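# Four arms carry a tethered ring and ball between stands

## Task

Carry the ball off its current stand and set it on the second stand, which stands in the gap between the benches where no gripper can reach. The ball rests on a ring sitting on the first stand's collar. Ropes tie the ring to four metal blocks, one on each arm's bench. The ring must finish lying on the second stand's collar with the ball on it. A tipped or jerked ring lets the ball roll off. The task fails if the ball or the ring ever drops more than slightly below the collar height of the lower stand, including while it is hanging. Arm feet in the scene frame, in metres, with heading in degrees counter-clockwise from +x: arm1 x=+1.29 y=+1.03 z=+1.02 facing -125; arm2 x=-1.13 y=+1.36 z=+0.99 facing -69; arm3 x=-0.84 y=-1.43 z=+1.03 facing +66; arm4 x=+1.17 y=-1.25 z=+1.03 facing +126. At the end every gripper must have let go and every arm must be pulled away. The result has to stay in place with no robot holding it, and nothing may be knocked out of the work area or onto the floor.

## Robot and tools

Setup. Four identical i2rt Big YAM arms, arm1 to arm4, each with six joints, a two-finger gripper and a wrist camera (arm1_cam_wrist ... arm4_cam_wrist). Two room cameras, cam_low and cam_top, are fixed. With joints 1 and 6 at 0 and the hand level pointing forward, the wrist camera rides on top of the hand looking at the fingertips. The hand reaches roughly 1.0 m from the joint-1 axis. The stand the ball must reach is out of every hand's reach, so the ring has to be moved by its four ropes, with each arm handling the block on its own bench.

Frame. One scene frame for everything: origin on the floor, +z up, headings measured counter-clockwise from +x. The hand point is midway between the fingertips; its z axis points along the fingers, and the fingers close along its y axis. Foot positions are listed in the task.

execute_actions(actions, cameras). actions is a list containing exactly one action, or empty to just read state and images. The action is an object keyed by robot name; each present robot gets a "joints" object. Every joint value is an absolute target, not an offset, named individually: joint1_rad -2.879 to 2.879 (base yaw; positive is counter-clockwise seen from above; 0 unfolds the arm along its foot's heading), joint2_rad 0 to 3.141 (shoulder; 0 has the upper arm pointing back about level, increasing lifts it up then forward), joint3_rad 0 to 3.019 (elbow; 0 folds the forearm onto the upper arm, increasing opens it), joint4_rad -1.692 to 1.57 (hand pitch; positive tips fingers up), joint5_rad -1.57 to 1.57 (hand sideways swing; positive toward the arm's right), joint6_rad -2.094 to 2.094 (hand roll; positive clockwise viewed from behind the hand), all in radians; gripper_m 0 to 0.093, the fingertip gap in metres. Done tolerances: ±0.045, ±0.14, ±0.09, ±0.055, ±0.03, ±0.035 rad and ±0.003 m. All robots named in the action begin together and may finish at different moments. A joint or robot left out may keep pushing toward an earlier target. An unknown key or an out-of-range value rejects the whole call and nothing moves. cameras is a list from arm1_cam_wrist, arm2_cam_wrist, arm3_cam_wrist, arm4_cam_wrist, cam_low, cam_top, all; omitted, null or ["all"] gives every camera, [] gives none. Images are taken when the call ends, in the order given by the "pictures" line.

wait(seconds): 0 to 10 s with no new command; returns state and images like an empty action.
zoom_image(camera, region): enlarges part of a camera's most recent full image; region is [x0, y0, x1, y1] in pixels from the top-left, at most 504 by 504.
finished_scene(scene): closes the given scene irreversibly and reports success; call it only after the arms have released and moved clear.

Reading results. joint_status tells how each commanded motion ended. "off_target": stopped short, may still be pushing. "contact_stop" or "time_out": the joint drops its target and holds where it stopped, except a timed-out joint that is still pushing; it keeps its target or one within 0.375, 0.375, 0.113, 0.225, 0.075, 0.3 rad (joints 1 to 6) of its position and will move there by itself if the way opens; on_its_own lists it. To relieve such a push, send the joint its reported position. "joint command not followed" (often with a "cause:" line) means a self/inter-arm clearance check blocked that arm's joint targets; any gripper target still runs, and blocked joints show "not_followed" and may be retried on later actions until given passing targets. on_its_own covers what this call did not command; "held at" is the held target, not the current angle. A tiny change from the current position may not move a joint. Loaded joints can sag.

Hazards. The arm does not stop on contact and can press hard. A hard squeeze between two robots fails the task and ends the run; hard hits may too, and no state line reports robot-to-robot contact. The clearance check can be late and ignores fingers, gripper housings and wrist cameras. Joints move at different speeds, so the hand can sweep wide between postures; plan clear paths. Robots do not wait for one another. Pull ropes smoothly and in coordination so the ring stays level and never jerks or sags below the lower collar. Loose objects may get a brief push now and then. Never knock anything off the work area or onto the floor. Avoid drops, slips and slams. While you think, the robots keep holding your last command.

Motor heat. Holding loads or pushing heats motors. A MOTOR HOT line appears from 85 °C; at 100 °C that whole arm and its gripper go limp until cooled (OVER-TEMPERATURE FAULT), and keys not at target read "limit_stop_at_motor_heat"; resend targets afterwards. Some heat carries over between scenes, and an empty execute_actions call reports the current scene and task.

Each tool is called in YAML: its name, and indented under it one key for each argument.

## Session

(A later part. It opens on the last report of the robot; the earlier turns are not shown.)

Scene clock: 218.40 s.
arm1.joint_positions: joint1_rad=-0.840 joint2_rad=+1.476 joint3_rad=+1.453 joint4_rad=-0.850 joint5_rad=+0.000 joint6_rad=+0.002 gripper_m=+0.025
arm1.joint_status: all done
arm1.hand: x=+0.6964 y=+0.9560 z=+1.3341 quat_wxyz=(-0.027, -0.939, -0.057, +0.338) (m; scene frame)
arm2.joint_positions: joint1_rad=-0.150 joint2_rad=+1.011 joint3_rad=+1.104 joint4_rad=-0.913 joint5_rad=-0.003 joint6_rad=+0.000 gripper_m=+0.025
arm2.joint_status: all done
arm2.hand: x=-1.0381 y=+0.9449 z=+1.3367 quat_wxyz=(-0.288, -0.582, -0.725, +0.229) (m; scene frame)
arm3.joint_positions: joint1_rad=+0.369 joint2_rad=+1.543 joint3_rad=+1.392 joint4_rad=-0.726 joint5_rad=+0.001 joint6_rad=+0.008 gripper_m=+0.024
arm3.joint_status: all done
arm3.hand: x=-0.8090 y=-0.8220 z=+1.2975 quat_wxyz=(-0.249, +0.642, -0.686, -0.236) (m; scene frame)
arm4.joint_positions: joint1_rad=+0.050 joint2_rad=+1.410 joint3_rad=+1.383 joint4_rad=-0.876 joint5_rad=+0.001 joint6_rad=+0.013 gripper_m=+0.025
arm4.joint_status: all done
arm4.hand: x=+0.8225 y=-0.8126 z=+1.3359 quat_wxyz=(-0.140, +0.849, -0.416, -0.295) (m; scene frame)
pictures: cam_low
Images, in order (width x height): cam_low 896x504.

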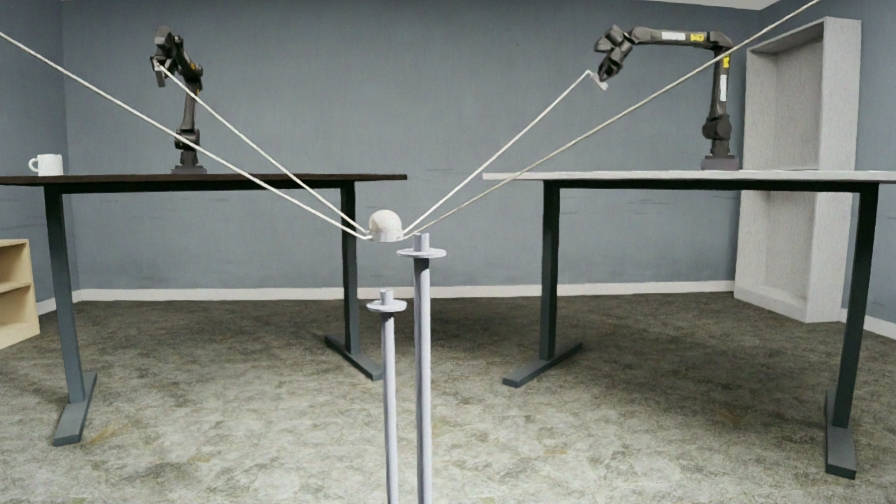

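execute_actions:
  actions:
    - {"arm1":{"joints":{"joint1_rad":-0.78,"joint2_rad":1.435,"joint3_rad":1.58,"joint4_rad":-0.957}},"arm2":{"joints":{"joint1_rad":-0.131,"joint2_rad":1.115,"joint3_rad":1.335,"joint4_rad":-0.989}},"arm3":{"joints":{"joint1_rad":0.338,"joint2_rad":1.441,"joint4_rad":-0.817}},"arm4":{"joints":{"joint1_rad":0.077,"joint2_rad":1.305,"joint3_rad":1.458,"joint4_rad":-0.978}}}
  cameras: ["cam_low"]

zoom_image:
  camera: "cam_low"
  region: [330,160,480,300]

Scene clock: 252.77 s.
arm1.joint_positions: joint1_rad=-0.766 joint2_rad=+1.459 joint3_rad=+1.523 joint4_rad=-0.943 joint5_rad=-0.002 joint6_rad=+0.001 gripper_m=+0.025
arm1.joint_status: all done
arm1.hand: x=+0.7115 y=+0.9145 z=+1.3675 quat_wxyz=(-0.040, -0.937, -0.092, +0.334) (m; scene frame)
arm2.joint_positions: joint1_rad=-0.135 joint2_rad=+1.135 joint3_rad=+1.259 joint4_rad=-0.980 joint5_rad=-0.003 joint6_rad=-0.001 gripper_m=+0.025
arm2.joint_status: all done
arm2.hand: x=-1.0232 y=+0.9098 z=+1.3577 quat_wxyz=(-0.277, -0.581, -0.734, +0.216) (m; scene frame)
arm3.joint_positions: joint1_rad=+0.335 joint2_rad=+1.454 joint3_rad=+1.392 joint4_rad=-0.814 joint5_rad=+0.002 joint6_rad=+0.008 gripper_m=+0.024
arm3.joint_status: all done
arm3.hand: x=-0.7904 y=-0.8541 z=+1.3353 quat_wxyz=(-0.254, +0.630, -0.697, -0.231) (m; scene frame)
arm4.joint_positions: joint1_rad=+0.074 joint2_rad=+1.328 joint3_rad=+1.391 joint4_rad=-0.974 joint5_rad=+0.001 joint6_rad=+0.013 gripper_m=+0.025
arm4.joint_status: all done
arm4.hand: x=+0.8336 y=-0.8470 z=+1.3691 quat_wxyz=(-0.135, +0.854, -0.407, -0.294) (m; scene frame)
pictures: cam_low
Images, in order (width x height): cam_low 896x504.

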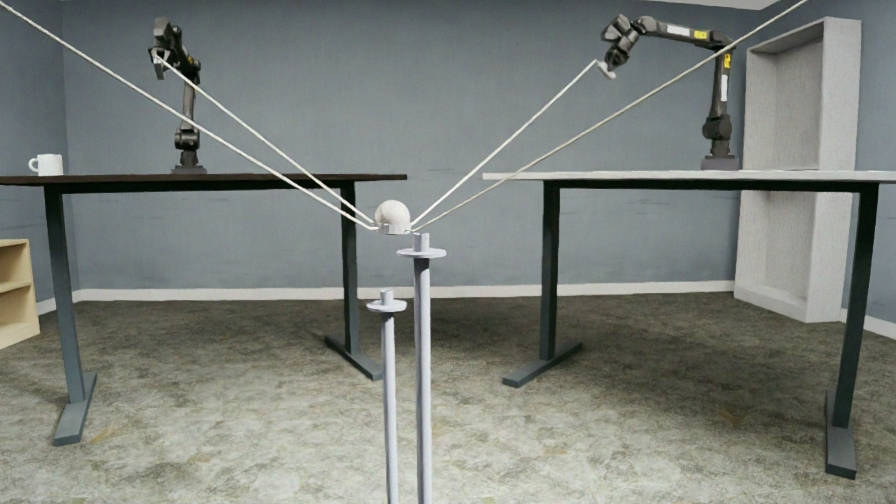

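Region (330, 160, 480, 300) of cam_low's 896x504 image, scaled by 3.360, with more detail than that image has; it fills the top 470 rows of this view, and the rest is white.

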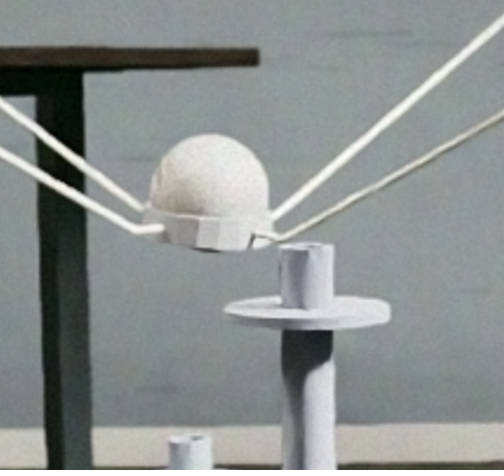

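execute_actions:
  actions:
    - {"arm1":{"joints":{"joint1_rad":-0.737,"joint2_rad":1.42,"joint3_rad":1.662,"joint4_rad":-1.046}},"arm2":{"joints":{"joint1_rad":-0.124,"joint2_rad":1.203,"joint3_rad":1.52,"joint4_rad":-1.052}},"arm3":{"joints":{"joint1_rad":0.318,"joint2_rad":1.354,"joint4_rad":-0.904}},"arm4":{"joints":{"joint1_rad":0.093,"joint2_rad":1.223,"joint3_rad":1.48,"joint4_rad":-1.074}}}
  cameras: ["cam_low"]

zoom_image:
  camera: "cam_low"
  region: [340,140,490,280]

Scene clock: 263.50 s.
arm1.joint_positions: joint1_rad=-0.729 joint2_rad=+1.441 joint3_rad=+1.604 joint4_rad=-1.032 joint5_rad=-0.002 joint6_rad=+0.001 gripper_m=+0.025
arm1.joint_status: all done
arm1.hand: x=+0.7249 y=+0.8960 z=+1.4077 quat_wxyz=(-0.047, -0.934, -0.109, +0.338) (m; scene frame)
arm2.joint_positions: joint1_rad=-0.129 joint2_rad=+1.220 joint3_rad=+1.449 joint4_rad=-1.043 joint5_rad=-0.003 joint6_rad=-0.001 gripper_m=+0.025
arm2.joint_status: all done
arm2.hand: x=-1.0129 y=+0.8791 z=+1.4109 quat_wxyz=(-0.293, -0.574, -0.731, +0.227) (m; scene frame)
arm3.joint_positions: joint1_rad=+0.316 joint2_rad=+1.366 joint3_rad=+1.392 joint4_rad=-0.900 joint5_rad=+0.002 joint6_rad=+0.008 gripper_m=+0.024
arm3.joint_status: all done
arm3.hand: x=-0.7834 y=-0.8881 z=+1.3694 quat_wxyz=(-0.256, +0.623, -0.702, -0.229) (m; scene frame)
arm4.joint_positions: joint1_rad=+0.087 joint2_rad=+1.244 joint3_rad=+1.416 joint4_rad=-1.070 joint5_rad=+0.001 joint6_rad=+0.013 gripper_m=+0.025
arm4.joint_status: all done
arm4.hand: x=+0.8508 y=-0.8776 z=+1.4086 quat_wxyz=(-0.136, +0.855, -0.400, -0.300) (m; scene frame)
pictures: cam_low
Images, in order (width x height): cam_low 896x504.

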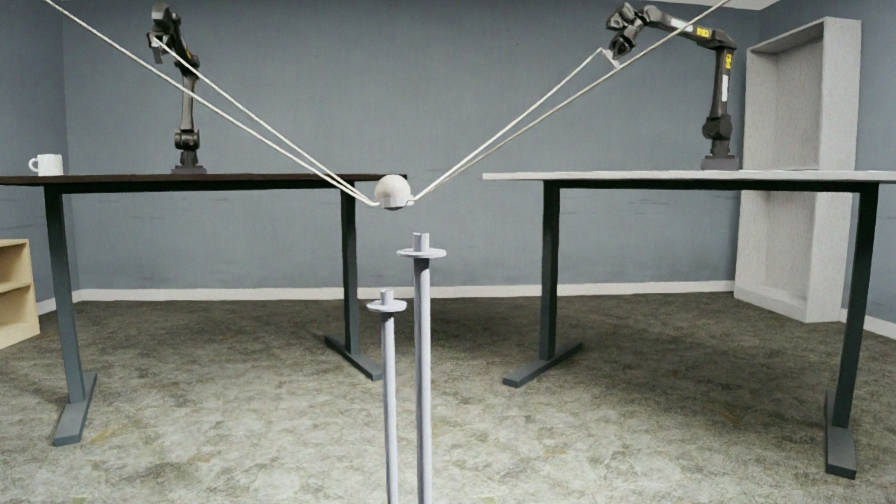

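Region (340, 140, 490, 280) of cam_low's 896x504 image, scaled by 3.360, with more detail than that image has; it fills the top 470 rows of this view, and the rest is white.

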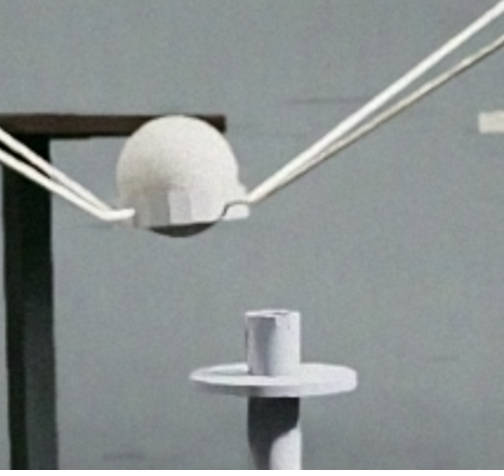

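execute_actions:
  actions:
    - {"arm1":{"joints":{"joint1_rad":-0.625}},"arm2":{"joints":{"joint1_rad":-0.107,"joint2_rad":1.383,"joint3_rad":1.685}},"arm3":{"joints":{"joint1_rad":0.258,"joint2_rad":1.196,"joint3_rad":1.253,"joint4_rad":-0.92}},"arm4":{"joints":{"joint1_rad":0.142,"joint2_rad":1.06,"joint3_rad":1.291,"joint4_rad":-1.113}}}
  cameras: ["cam_low","cam_top"]

zoom_image:
  camera: "cam_low"
  region: [340,140,490,280]

zoom_image:
  camera: "cam_top"
  region: [420,225,480,285]

Scene clock: 272.03 s.
arm1.joint_positions: joint1_rad=-0.612 joint2_rad=+1.441 joint3_rad=+1.604 joint4_rad=-1.032 joint5_rad=-0.003 joint6_rad=+0.000 gripper_m=+0.025
arm1.joint_status: all done
arm1.hand: x=+0.7447 y=+0.8313 z=+1.4084 quat_wxyz=(-0.067, -0.925, -0.164, +0.335) (m; scene frame)
arm2.joint_positions: joint1_rad=-0.108 joint2_rad=+1.412 joint3_rad=+1.612 joint4_rad=-1.049 joint5_rad=-0.003 joint6_rad=-0.001 gripper_m=+0.025
arm2.joint_status: all done
arm2.hand: x=-0.9851 y=+0.8144 z=+1.4003 quat_wxyz=(-0.282, -0.570, -0.742, +0.215) (m; scene frame)
arm3.joint_positions: joint1_rad=+0.253 joint2_rad=+1.202 joint3_rad=+1.246 joint4_rad=-0.923 joint5_rad=+0.003 joint6_rad=+0.008 gripper_m=+0.024
arm3.joint_status: all done
arm3.hand: x=-0.7596 y=-0.9560 z=+1.3681 quat_wxyz=(-0.262, +0.601, -0.723, -0.220) (m; scene frame)
arm4.joint_positions: joint1_rad=+0.143 joint2_rad=+1.073 joint3_rad=+1.290 joint4_rad=-1.113 joint5_rad=+0.000 joint6_rad=+0.013 gripper_m=+0.025
arm4.joint_status: all done
arm4.hand: x=+0.8764 y=-0.9441 z=+1.4107 quat_wxyz=(-0.128, +0.866, -0.376, -0.305) (m; scene frame)
pictures: cam_low, cam_top
Images, in order (width x height): cam_low 896x504, cam_top 896x504.

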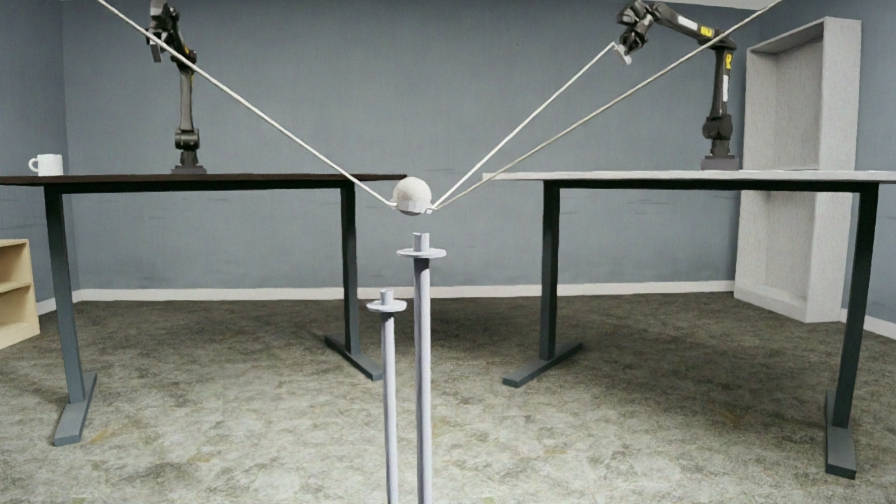

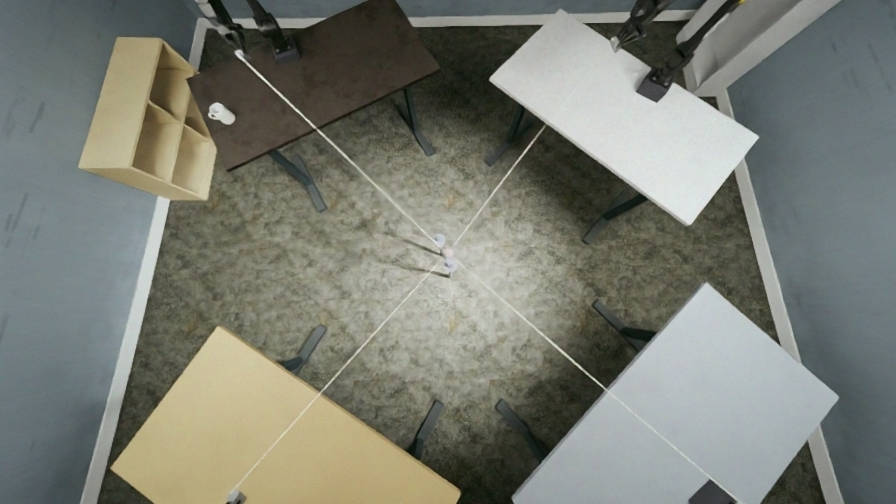

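Region (340, 140, 490, 280) of cam_low's 896x504 image, scaled by 3.360, with more detail than that image has; it fills the top 470 rows of this view, and the rest is white.

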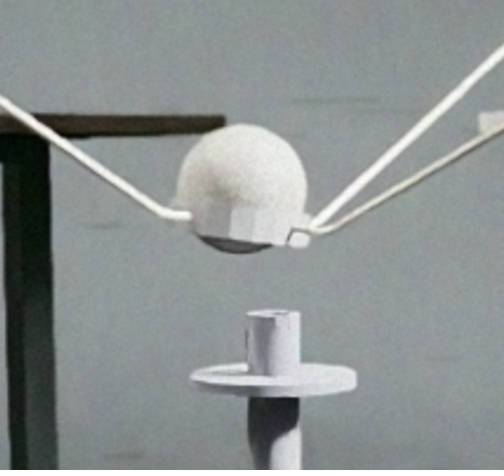

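Region (420, 225, 480, 285) of cam_top's 896x504 image, scaled by 8.400, with more detail than that image has.

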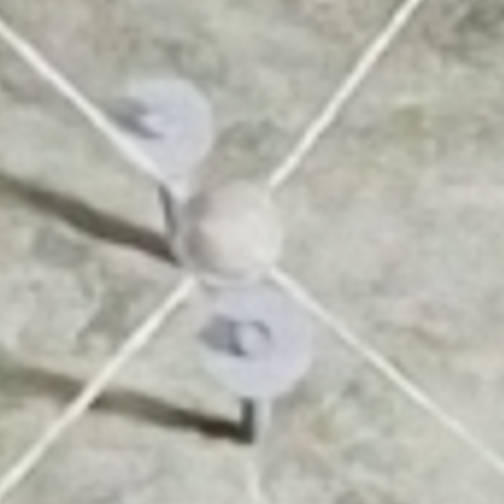

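execute_actions:
  actions: []
  cameras: ["cam_low","cam_top"]

zoom_image:
  camera: "cam_low"
  region: [340,140,490,280]

zoom_image:
  camera: "cam_top"
  region: [420,225,480,285]

Scene clock: 276.47 s.
arm1.joint_positions: joint1_rad=-0.612 joint2_rad=+1.441 joint3_rad=+1.604 joint4_rad=-1.032 joint5_rad=-0.003 joint6_rad=+0.000 gripper_m=+0.025
arm1.joint_status: all done
arm1.hand: x=+0.7445 y=+0.8317 z=+1.4084 quat_wxyz=(-0.067, -0.925, -0.164, +0.335) (m; scene frame)
arm2.joint_positions: joint1_rad=-0.108 joint2_rad=+1.412 joint3_rad=+1.612 joint4_rad=-1.049 joint5_rad=-0.003 joint6_rad=-0.001 gripper_m=+0.025
arm2.joint_status: all done
arm2.hand: x=-0.9851 y=+0.8144 z=+1.4003 quat_wxyz=(-0.282, -0.570, -0.742, +0.215) (m; scene frame)
arm3.joint_positions: joint1_rad=+0.253 joint2_rad=+1.202 joint3_rad=+1.246 joint4_rad=-0.923 joint5_rad=+0.003 joint6_rad=+0.008 gripper_m=+0.024
arm3.joint_status: all done
arm3.hand: x=-0.7596 y=-0.9560 z=+1.3681 quat_wxyz=(-0.262, +0.601, -0.723, -0.220) (m; scene frame)
arm4.joint_positions: joint1_rad=+0.143 joint2_rad=+1.073 joint3_rad=+1.290 joint4_rad=-1.113 joint5_rad=+0.000 joint6_rad=+0.013 gripper_m=+0.025
arm4.joint_status: all done
arm4.hand: x=+0.8764 y=-0.9441 z=+1.4107 quat_wxyz=(-0.128, +0.866, -0.376, -0.305) (m; scene frame)
pictures: cam_low, cam_top
Images, in order (width x height): cam_low 896x504, cam_top 896x504.

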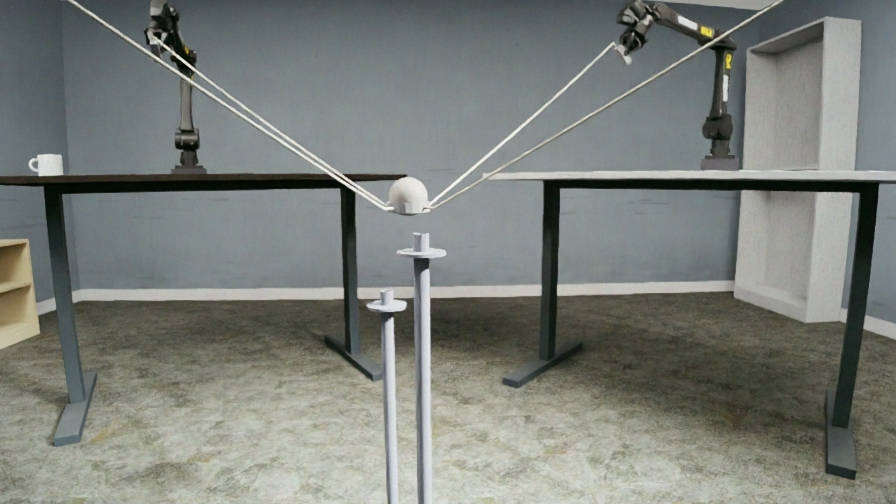

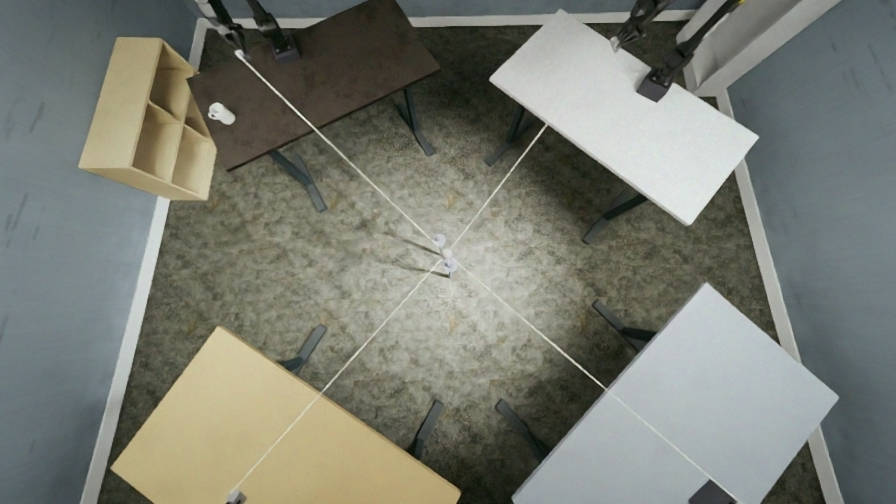

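Region (340, 140, 490, 280) of cam_low's 896x504 image, scaled by 3.360, with more detail than that image has; it fills the top 470 rows of this view, and the rest is white.

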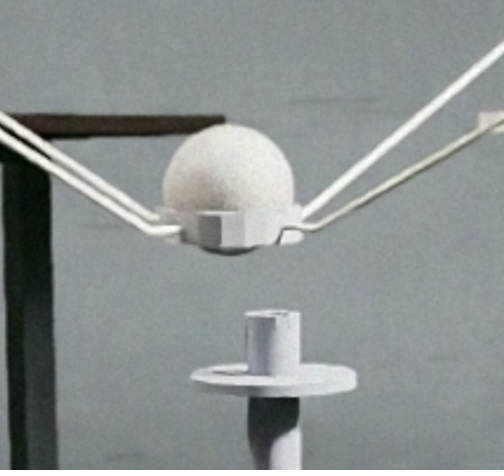

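Region (420, 225, 480, 285) of cam_top's 896x504 image, scaled by 8.400, with more detail than that image has.

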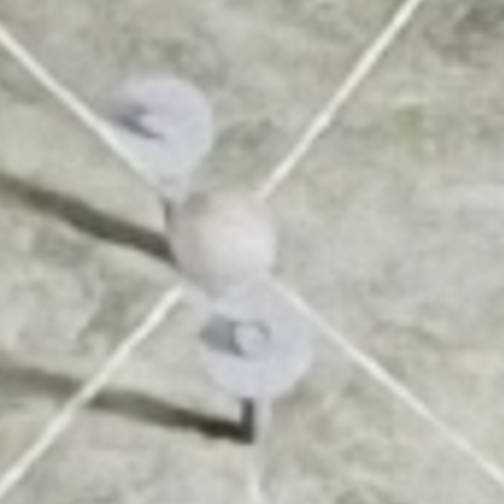

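execute_actions:
  actions:
    - {"arm1":{"joints":{"joint1_rad":-0.567}},"arm2":{"joints":{"joint2_rad":1.481,"joint3_rad":1.795}},"arm3":{"joints":{"joint1_rad":0.217,"joint2_rad":1.111,"joint3_rad":1.19,"joint4_rad":-0.942}},"arm4":{"joints":{"joint1_rad":0.175,"joint2_rad":0.97,"joint3_rad":1.234,"joint4_rad":-1.147}}}
  cameras: ["cam_low"]

zoom_image:
  camera: "cam_low"
  region: [340,140,490,280]

Scene clock: 286.23 s.
arm1.joint_positions: joint1_rad=-0.561 joint2_rad=+1.441 joint3_rad=+1.604 joint4_rad=-1.032 joint5_rad=-0.003 joint6_rad=+0.000 gripper_m=+0.025
arm1.joint_status: all done
arm1.hand: x=+0.7554 y=+0.8043 z=+1.4088 quat_wxyz=(-0.076, -0.921, -0.187, +0.334) (m; scene frame)
arm2.joint_positions: joint1_rad=-0.108 joint2_rad=+1.496 joint3_rad=+1.719 joint4_rad=-1.050 joint5_rad=-0.003 joint6_rad=-0.001 gripper_m=+0.025
arm2.joint_status: all done
arm2.hand: x=-0.9760 y=+0.7813 z=+1.4111 quat_wxyz=(-0.291, -0.567, -0.738, +0.221) (m; scene frame)
arm3.joint_positions: joint1_rad=+0.217 joint2_rad=+1.126 joint3_rad=+1.180 joint4_rad=-0.943 joint5_rad=+0.002 joint6_rad=+0.008 gripper_m=+0.024
arm3.joint_status: all done
arm3.hand: x=-0.7493 y=-0.9893 z=+1.3630 quat_wxyz=(-0.261, +0.589, -0.735, -0.212) (m; scene frame)
arm4.joint_positions: joint1_rad=+0.170 joint2_rad=+0.996 joint3_rad=+1.223 joint4_rad=-1.145 joint5_rad=+0.000 joint6_rad=+0.013 gripper_m=+0.025
arm4.joint_status: all done
arm4.hand: x=+0.8918 y=-0.9754 z=+1.4008 quat_wxyz=(-0.120, +0.874, -0.366, -0.297) (m; scene frame)
pictures: cam_low
Images, in order (width x height): cam_low 896x504.

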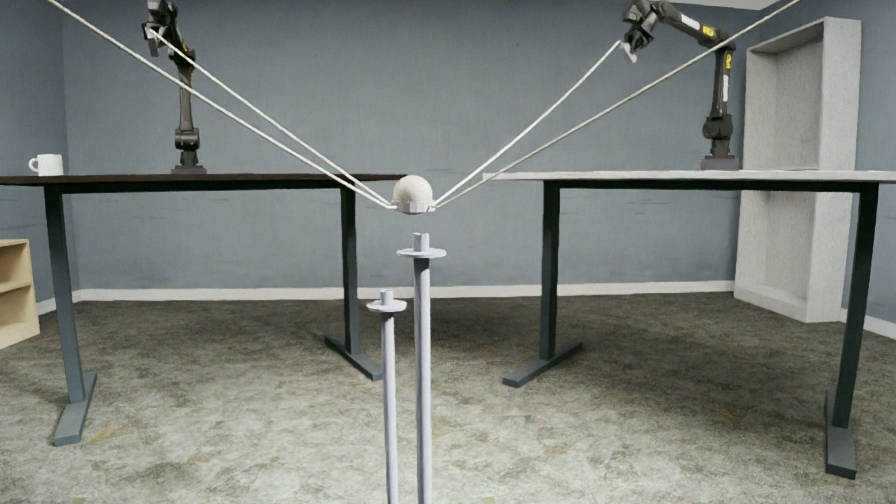

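Region (340, 140, 490, 280) of cam_low's 896x504 image, scaled by 3.360, with more detail than that image has; it fills the top 470 rows of this view, and the rest is white.

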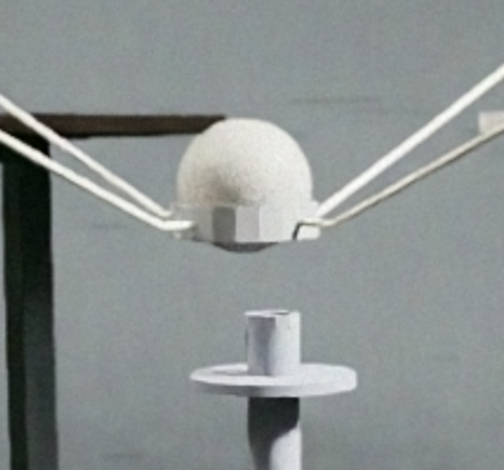

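execute_actions:
  actions:
    - {"arm1":{"joints":{"joint1_rad":-0.506}},"arm2":{"joints":{"joint1_rad":-0.093,"joint2_rad":1.579,"joint3_rad":1.903}},"arm3":{"joints":{"joint1_rad":0.174,"joint2_rad":1.03,"joint3_rad":1.134,"joint4_rad":-0.957}},"arm4":{"joints":{"joint1_rad":0.209,"joint2_rad":0.883,"joint3_rad":1.191,"joint4_rad":-1.179}}}
  cameras: []

Scene clock: 290.73 s.
arm1.joint_positions: joint1_rad=-0.498 joint2_rad=+1.441 joint3_rad=+1.604 joint4_rad=-1.032 joint5_rad=-0.003 joint6_rad=+0.000 gripper_m=+0.025
arm1.joint_status: all done
arm1.hand: x=+0.7708 y=+0.7713 z=+1.4093 quat_wxyz=(-0.087, -0.914, -0.216, +0.331) (m; scene frame)
arm2.joint_positions: joint1_rad=-0.094 joint2_rad=+1.597 joint3_rad=+1.826 joint4_rad=-1.050 joint5_rad=-0.003 joint6_rad=-0.001 gripper_m=+0.025
arm2.joint_status: all done
arm2.hand: x=-0.9573 y=+0.7459 z=+1.4079 quat_wxyz=(-0.294, -0.561, -0.742, +0.220) (m; scene frame)
arm3.joint_positions: joint1_rad=+0.174 joint2_rad=+1.043 joint3_rad=+1.126 joint4_rad=-0.957 joint5_rad=+0.001 joint6_rad=+0.008 gripper_m=+0.024
arm3.joint_status: all done
arm3.hand: x=-0.7372 y=-1.0214 z=+1.3669 quat_wxyz=(-0.271, +0.571, -0.745, -0.211) (m; scene frame)
arm4.joint_positions: joint1_rad=+0.204 joint2_rad=+0.900 joint3_rad=+1.181 joint4_rad=-1.175 joint5_rad=+0.000 joint6_rad=+0.013 gripper_m=+0.025
arm4.joint_status: all done
arm4.hand: x=+0.9074 y=-1.0081 z=+1.4084 quat_wxyz=(-0.118, +0.877, -0.349, -0.309) (m; scene frame)
pictures: none
No camera images: the call's "cameras" was empty. Leave "cameras" out to get every camera's image.

execute_actions:
  actions: []
  cameras: ["cam_low","cam_top"]

zoom_image:
  camera: "cam_low"
  region: [360,160,480,270]

zoom_image:
  camera: "cam_top"
  region: [420,225,480,285]

Scene clock: 297.90 s.
arm1.joint_positions: joint1_rad=-0.498 joint2_rad=+1.441 joint3_rad=+1.604 joint4_rad=-1.032 joint5_rad=-0.003 joint6_rad=+0.000 gripper_m=+0.025
arm1.joint_status: all done
arm1.hand: x=+0.7708 y=+0.7713 z=+1.4093 quat_wxyz=(-0.087, -0.914, -0.216, +0.331) (m; scene frame)
arm2.joint_positions: joint1_rad=-0.094 joint2_rad=+1.597 joint3_rad=+1.826 joint4_rad=-1.050 joint5_rad=-0.003 joint6_rad=-0.001 gripper_m=+0.025
arm2.joint_status: all done
arm2.hand: x=-0.9573 y=+0.7459 z=+1.4079 quat_wxyz=(-0.294, -0.561, -0.742, +0.220) (m; scene frame)
arm3.joint_positions: joint1_rad=+0.174 joint2_rad=+1.043 joint3_rad=+1.126 joint4_rad=-0.957 joint5_rad=+0.001 joint6_rad=+0.008 gripper_m=+0.024
arm3.joint_status: all done
arm3.hand: x=-0.7372 y=-1.0214 z=+1.3669 quat_wxyz=(-0.271, +0.571, -0.745, -0.211) (m; scene frame)
arm4.joint_positions: joint1_rad=+0.204 joint2_rad=+0.900 joint3_rad=+1.181 joint4_rad=-1.175 joint5_rad=+0.000 joint6_rad=+0.013 gripper_m=+0.025
arm4.joint_status: all done
arm4.hand: x=+0.9074 y=-1.0081 z=+1.4084 quat_wxyz=(-0.118, +0.877, -0.349, -0.309) (m; scene frame)
pictures: cam_low, cam_top
Images, in order (width x height): cam_low 896x504, cam_top 896x504.

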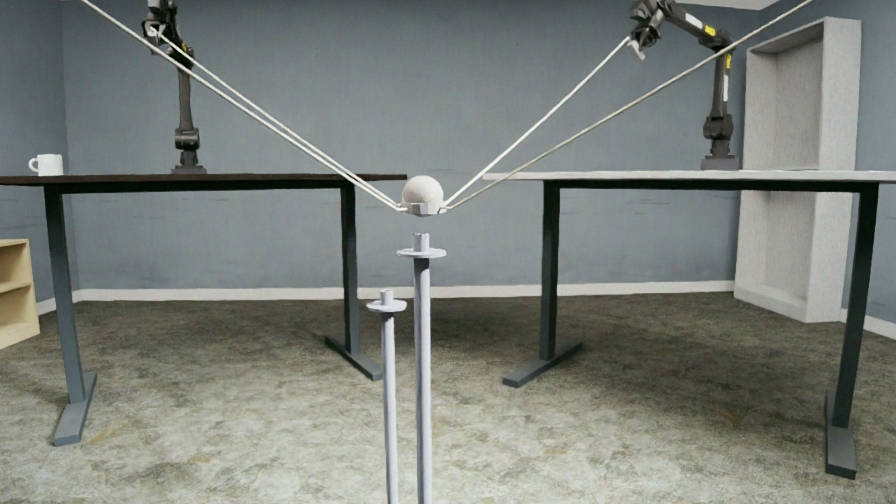

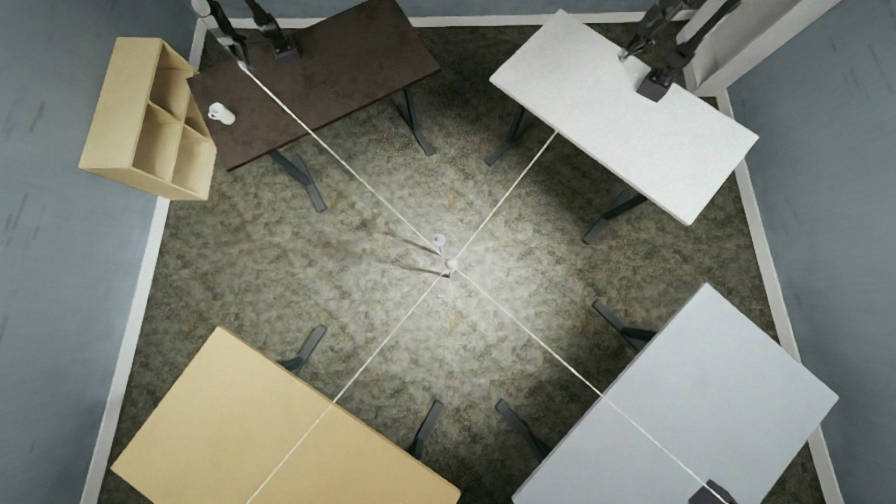

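Region (360, 160, 480, 270) of cam_low's 896x504 image, scaled by 4.200, with more detail than that image has; it fills the top 462 rows of this view, and the rest is white.

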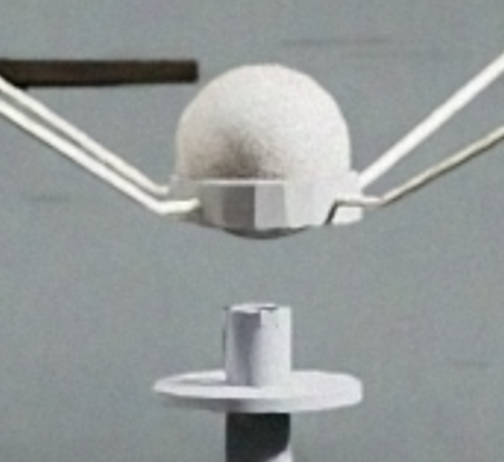

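Region (420, 225, 480, 285) of cam_top's 896x504 image, scaled by 8.400, with more detail than that image has.

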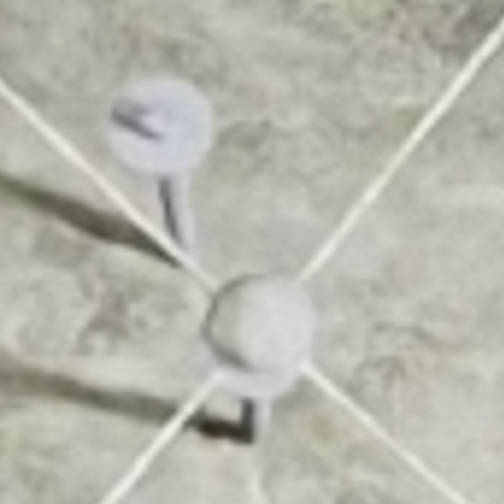

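execute_actions:
  actions:
    - {"arm1":{"joints":{"joint3_rad":1.548}},"arm2":{"joints":{"joint3_rad":1.79}},"arm3":{"joints":{"joint3_rad":1.073}},"arm4":{"joints":{"joint3_rad":1.127}}}
  cameras: ["cam_low","cam_top"]

zoom_image:
  camera: "cam_low"
  region: [360,160,480,270]

zoom_image:
  camera: "cam_top"
  region: [420,225,480,285]

Scene clock: 307.63 s.
arm1.joint_positions: joint1_rad=-0.498 joint2_rad=+1.437 joint3_rad=+1.527 joint4_rad=-1.034 joint5_rad=-0.003 joint6_rad=+0.000 gripper_m=+0.025
arm1.joint_status: all done
arm1.hand: x=+0.7823 y=+0.7766 z=+1.3707 quat_wxyz=(-0.079, -0.926, -0.219, +0.297) (m; scene frame)
arm2.joint_positions: joint1_rad=-0.094 joint2_rad=+1.597 joint3_rad=+1.777 joint4_rad=-1.050 joint5_rad=-0.003 joint6_rad=-0.001 gripper_m=+0.025
arm2.joint_status: all done
arm2.hand: x=-0.9587 y=+0.7509 z=+1.3815 quat_wxyz=(-0.276, -0.566, -0.749, +0.206) (m; scene frame)
arm3.joint_positions: joint1_rad=+0.174 joint2_rad=+1.043 joint3_rad=+1.062 joint4_rad=-0.957 joint5_rad=+0.001 joint6_rad=+0.008 gripper_m=+0.024
arm3.joint_status: all done
arm3.hand: x=-0.7400 y=-1.0320 z=+1.3327 quat_wxyz=(-0.247, +0.578, -0.754, -0.192) (m; scene frame)
arm4.joint_positions: joint1_rad=+0.204 joint2_rad=+0.900 joint3_rad=+1.119 joint4_rad=-1.178 joint5_rad=+0.000 joint6_rad=+0.013 gripper_m=+0.025
arm4.joint_status: all done
arm4.hand: x=+0.9124 y=-1.0128 z=+1.3761 quat_wxyz=(-0.108, +0.886, -0.353, -0.281) (m; scene frame)
pictures: cam_low, cam_top
Images, in order (width x height): cam_low 896x504, cam_top 896x504.

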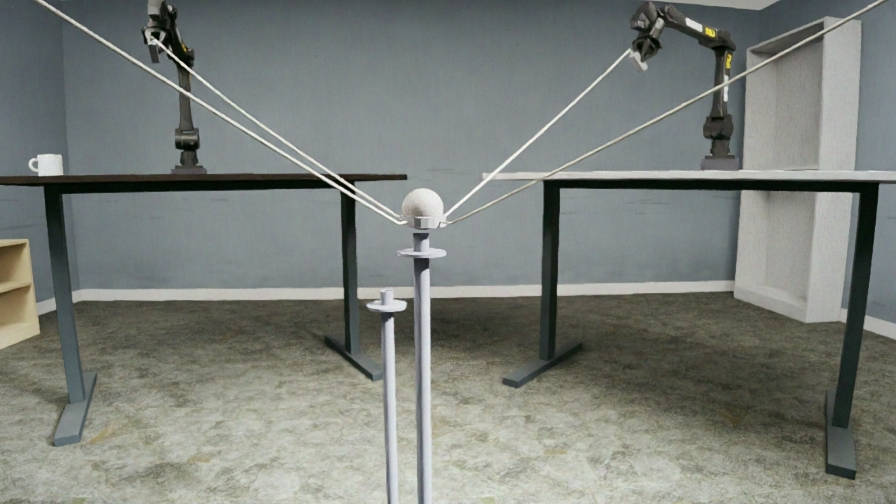

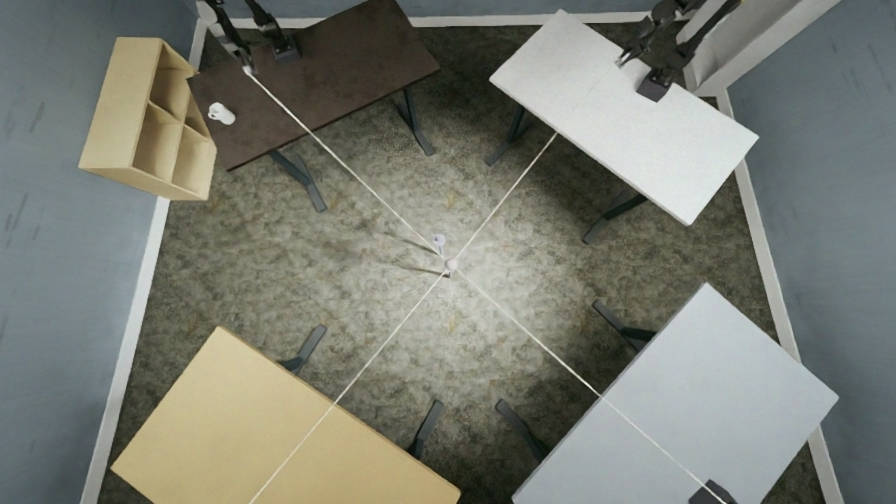

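Region (360, 160, 480, 270) of cam_low's 896x504 image, scaled by 4.200, with more detail than that image has; it fills the top 462 rows of this view, and the rest is white.

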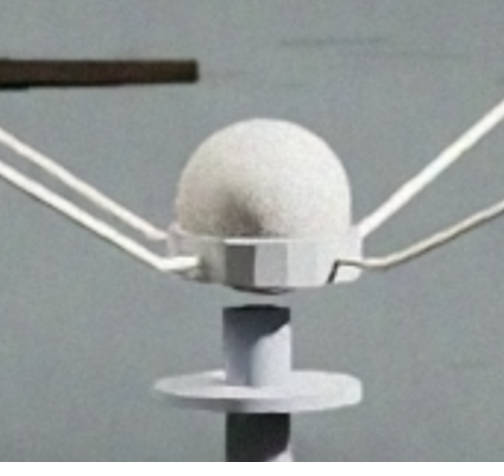

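Region (420, 225, 480, 285) of cam_top's 896x504 image, scaled by 8.400, with more detail than that image has.

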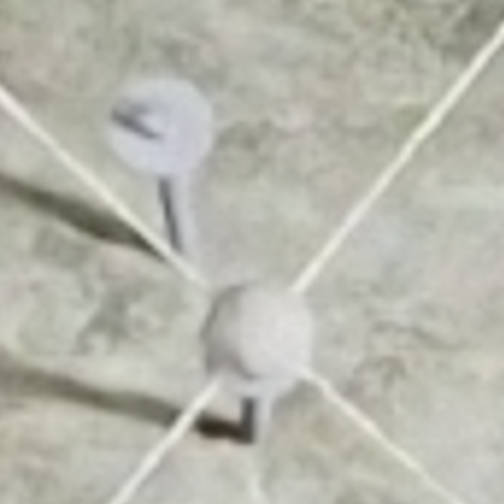

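execute_actions:
  actions:
    - {"arm1":{"joints":{"joint3_rad":1.487,"joint4_rad":-0.958}},"arm2":{"joints":{"joint3_rad":1.75,"joint4_rad":-0.992}},"arm3":{"joints":{"joint3_rad":1.024,"joint4_rad":-0.893}},"arm4":{"joints":{"joint3_rad":1.079,"joint4_rad":-1.113}}}
  cameras: ["cam_low"]

zoom_image:
  camera: "cam_low"
  region: [360,160,480,270]

Scene clock: 322.37 s.
arm1.joint_positions: joint1_rad=-0.498 joint2_rad=+1.436 joint3_rad=+1.471 joint4_rad=-0.986 joint5_rad=-0.003 joint6_rad=+0.000 gripper_m=+0.025
arm1.joint_status: all done
arm1.hand: x=+0.7829 y=+0.7765 z=+1.3481 quat_wxyz=(-0.078, -0.927, -0.220, +0.293) (m; scene frame)
arm2.joint_positions: joint1_rad=-0.094 joint2_rad=+1.597 joint3_rad=+1.741 joint4_rad=-1.020 joint5_rad=-0.003 joint6_rad=-0.001 gripper_m=+0.025
arm2.joint_status: all done
arm2.hand: x=-0.9584 y=+0.7499 z=+1.3675 quat_wxyz=(-0.274, -0.567, -0.749, +0.205) (m; scene frame)
arm3.joint_positions: joint1_rad=+0.174 joint2_rad=+1.043 joint3_rad=+1.017 joint4_rad=-0.910 joint5_rad=+0.001 joint6_rad=+0.008 gripper_m=+0.024
arm3.joint_status: all done
arm3.hand: x=-0.7399 y=-1.0315 z=+1.3160 quat_wxyz=(-0.248, +0.578, -0.753, -0.193) (m; scene frame)
arm4.joint_positions: joint1_rad=+0.204 joint2_rad=+0.900 joint3_rad=+1.075 joint4_rad=-1.134 joint5_rad=+0.000 joint6_rad=+0.013 gripper_m=+0.025
arm4.joint_status: all done
arm4.hand: x=+0.9100 y=-1.0105 z=+1.3599 quat_wxyz=(-0.108, +0.886, -0.353, -0.281) (m; scene frame)
pictures: cam_low
Images, in order (width x height): cam_low 896x504.

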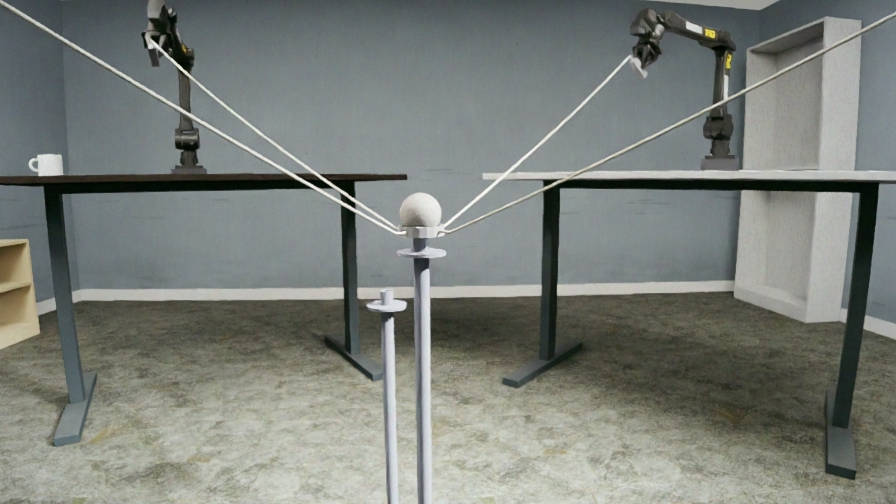

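Region (360, 160, 480, 270) of cam_low's 896x504 image, scaled by 4.200, with more detail than that image has; it fills the top 462 rows of this view, and the rest is white.

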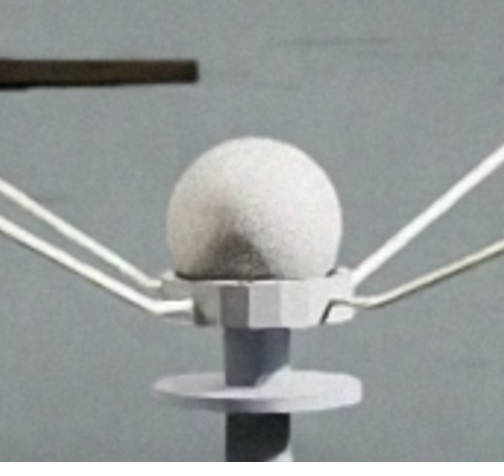

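execute_actions:
  actions:
    - {"arm1":{"joints":{"joint2_rad":1.487}},"arm2":{"joints":{"joint2_rad":1.64}},"arm3":{"joints":{"joint2_rad":1.107}},"arm4":{"joints":{"joint2_rad":0.96}}}
  cameras: ["cam_low"]

zoom_image:
  camera: "cam_low"
  region: [360,160,480,270]

Scene clock: 327.77 s.
arm1.joint_positions: joint1_rad=-0.498 joint2_rad=+1.489 joint3_rad=+1.471 joint4_rad=-0.985 joint5_rad=-0.002 joint6_rad=+0.000 gripper_m=+0.025
arm1.joint_status: all done
arm1.hand: x=+0.7744 y=+0.7719 z=+1.3197 quat_wxyz=(-0.072, -0.934, -0.221, +0.270) (m; scene frame)
arm2.joint_positions: joint1_rad=-0.094 joint2_rad=+1.644 joint3_rad=+1.741 joint4_rad=-1.019 joint5_rad=-0.002 joint6_rad=-0.001 gripper_m=+0.025
arm2.joint_status: all done
arm2.hand: x=-0.9555 y=+0.7392 z=+1.3387 quat_wxyz=(-0.256, -0.572, -0.755, +0.192) (m; scene frame)
arm3.joint_positions: joint1_rad=+0.174 joint2_rad=+1.107 joint3_rad=+1.017 joint4_rad=-0.909 joint5_rad=+0.001 joint6_rad=+0.008 gripper_m=+0.024
arm3.joint_status: all done
arm3.hand: x=-0.7375 y=-1.0222 z=+1.2905 quat_wxyz=(-0.225, +0.583, -0.761, -0.175) (m; scene frame)
arm4.joint_positions: joint1_rad=+0.204 joint2_rad=+0.962 joint3_rad=+1.075 joint4_rad=-1.132 joint5_rad=+0.000 joint6_rad=+0.013 gripper_m=+0.025
arm4.joint_status: all done
arm4.hand: x=+0.9009 y=-1.0022 z=+1.3386 quat_wxyz=(-0.097, +0.894, -0.356, -0.254) (m; scene frame)
pictures: cam_low
Images, in order (width x height): cam_low 896x504.

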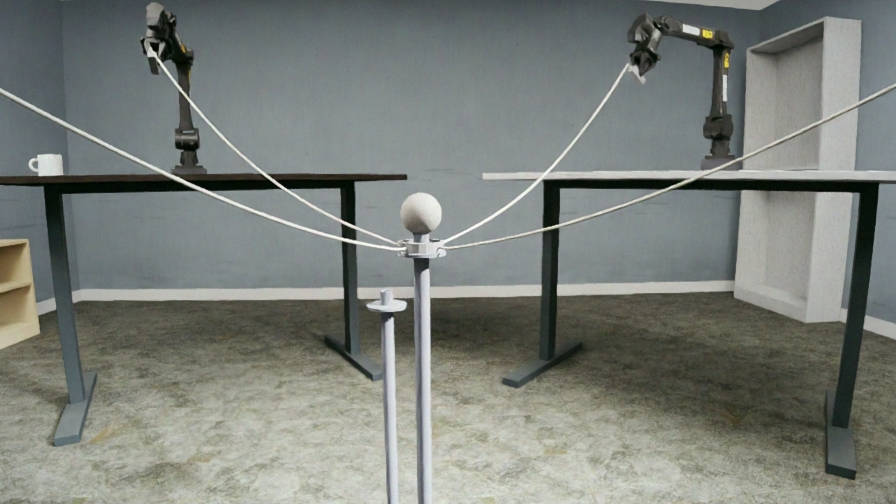

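Region (360, 160, 480, 270) of cam_low's 896x504 image, scaled by 4.200, with more detail than that image has; it fills the top 462 rows of this view, and the rest is white.

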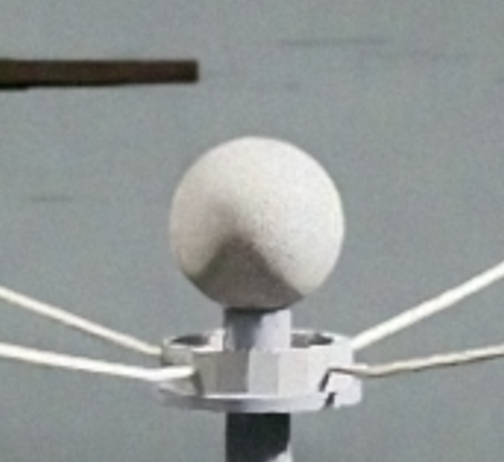

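execute_actions:
  actions:
    - {"arm1":{"joints":{"joint1_rad":0.03,"joint2_rad":2.07,"joint3_rad":1.61,"joint4_rad":-1.077,"joint6_rad":0.16}},"arm2":{"joints":{"joint1_rad":0.29,"joint2_rad":2.015,"joint3_rad":1.545,"joint4_rad":-1.078,"joint6_rad":0.2}},"arm3":{"joints":{"joint1_rad":0.047,"joint2_rad":2.085,"joint3_rad":1.605,"joint4_rad":-1.033,"joint6_rad":0.17}},"arm4":{"joints":{"joint2_rad":2.057,"joint3_rad":1.58,"joint4_rad":-1.015,"joint6_rad":0.165}}}
  cameras: ["cam_low","cam_top"]

Scene clock: 335.13 s.
arm1.joint_positions: joint1_rad=+0.023 joint2_rad=+2.089 joint3_rad=+1.579 joint4_rad=-1.065 joint5_rad=-0.002 joint6_rad=+0.153 gripper_m=+0.025
arm1.joint_status: all done
arm1.hand: x=+0.9581 y=+0.5252 z=+1.0179 quat_wxyz=(-0.006, -0.914, -0.406, -0.004) (m; scene frame)
arm2.joint_positions: joint1_rad=+0.291 joint2_rad=+2.031 joint3_rad=+1.518 joint4_rad=-1.070 joint5_rad=-0.001 joint6_rad=+0.193 gripper_m=+0.025
arm2.joint_status: all done
arm2.hand: x=-0.7743 y=+0.9005 z=+1.0005 quat_wxyz=(+0.004, -0.525, -0.851, -0.002) (m; scene frame)
arm3.joint_positions: joint1_rad=+0.041 joint2_rad=+2.106 joint3_rad=+1.569 joint4_rad=-1.030 joint5_rad=+0.001 joint6_rad=+0.162 gripper_m=+0.024
arm3.joint_status: all done
arm3.hand: x=-0.6174 y=-0.8760 z=+1.0130 quat_wxyz=(-0.003, +0.489, -0.872, -0.003) (m; scene frame)
arm4.joint_positions: joint1_rad=+0.204 joint2_rad=+2.083 joint3_rad=+1.553 joint4_rad=-1.013 joint5_rad=+0.000 joint6_rad=+0.151 gripper_m=+0.025
arm4.joint_status: all done
arm4.hand: x=+0.7297 y=-0.8444 z=+1.0130 quat_wxyz=(-0.004, +0.901, -0.433, -0.012) (m; scene frame)
pictures: cam_low, cam_top
Images, in order (width x height): cam_low 896x504, cam_top 896x504.

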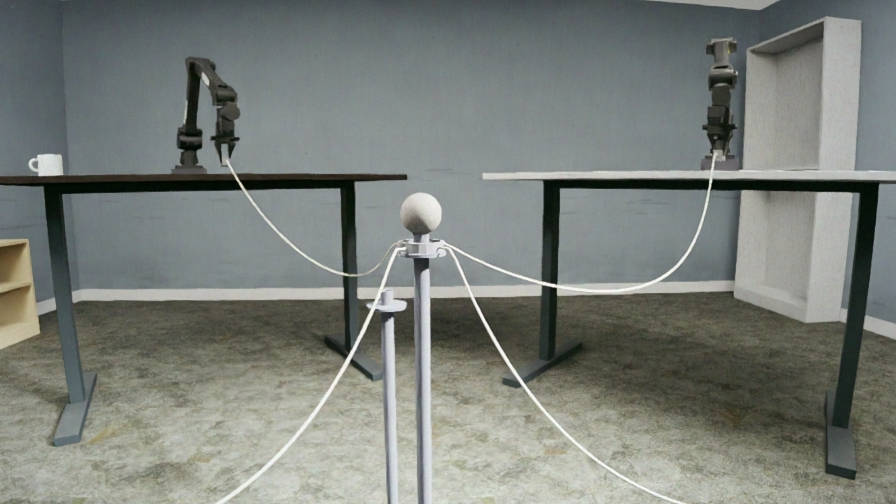

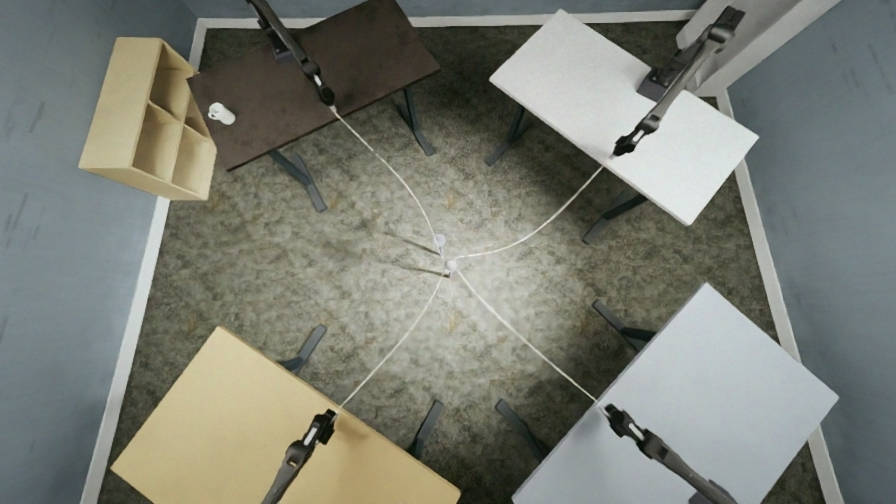

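execute_actions:
  actions:
    - {"arm1":{"joints":{"joint2_rad":2.155}},"arm2":{"joints":{"joint2_rad":2.082}},"arm3":{"joints":{"joint2_rad":2.175}},"arm4":{"joints":{"joint2_rad":2.137,"joint3_rad":1.528,"joint4_rad":-1.038}}}
  cameras: []

Scene clock: 340.57 s.
arm1.joint_positions: joint1_rad=+0.023 joint2_rad=+2.151 joint3_rad=+1.579 joint4_rad=-1.065 joint5_rad=-0.002 joint6_rad=+0.153 gripper_m=+0.025
arm1.joint_status: all done
arm1.hand: x=+0.9636 y=+0.5328 z=+0.9821 quat_wxyz=(+0.011, -0.913, -0.406, -0.030) (m; scene frame)
arm2.joint_positions: joint1_rad=+0.291 joint2_rad=+2.078 joint3_rad=+1.518 joint4_rad=-1.070 joint5_rad=-0.001 joint6_rad=+0.193 gripper_m=+0.025
arm2.joint_status: all done
arm2.hand: x=-0.7782 y=+0.9055 z=+0.9746 quat_wxyz=(+0.026, -0.525, -0.850, -0.010) (m; scene frame)
arm3.joint_positions: joint1_rad=+0.041 joint2_rad=+2.156 joint3_rad=+1.569 joint4_rad=-1.030 joint5_rad=+0.001 joint6_rad=+0.162 gripper_m=+0.024
arm3.joint_status: all done
arm3.hand: x=-0.6205 y=-0.8834 z=+0.9843 quat_wxyz=(+0.016, +0.489, -0.872, +0.013) (m; scene frame)
arm4.joint_positions: joint1_rad=+0.204 joint2_rad=+2.125 joint3_rad=+1.528 joint4_rad=-1.030 joint5_rad=+0.000 joint6_rad=+0.151 gripper_m=+0.025
arm4.joint_status: all done
arm4.hand: x=+0.7458 y=-0.8593 z=+0.9813 quat_wxyz=(+0.008, +0.901, -0.433, +0.028) (m; scene frame)
pictures: none
No camera images: the call's "cameras" was empty. Leave "cameras" out to get every camera's image.


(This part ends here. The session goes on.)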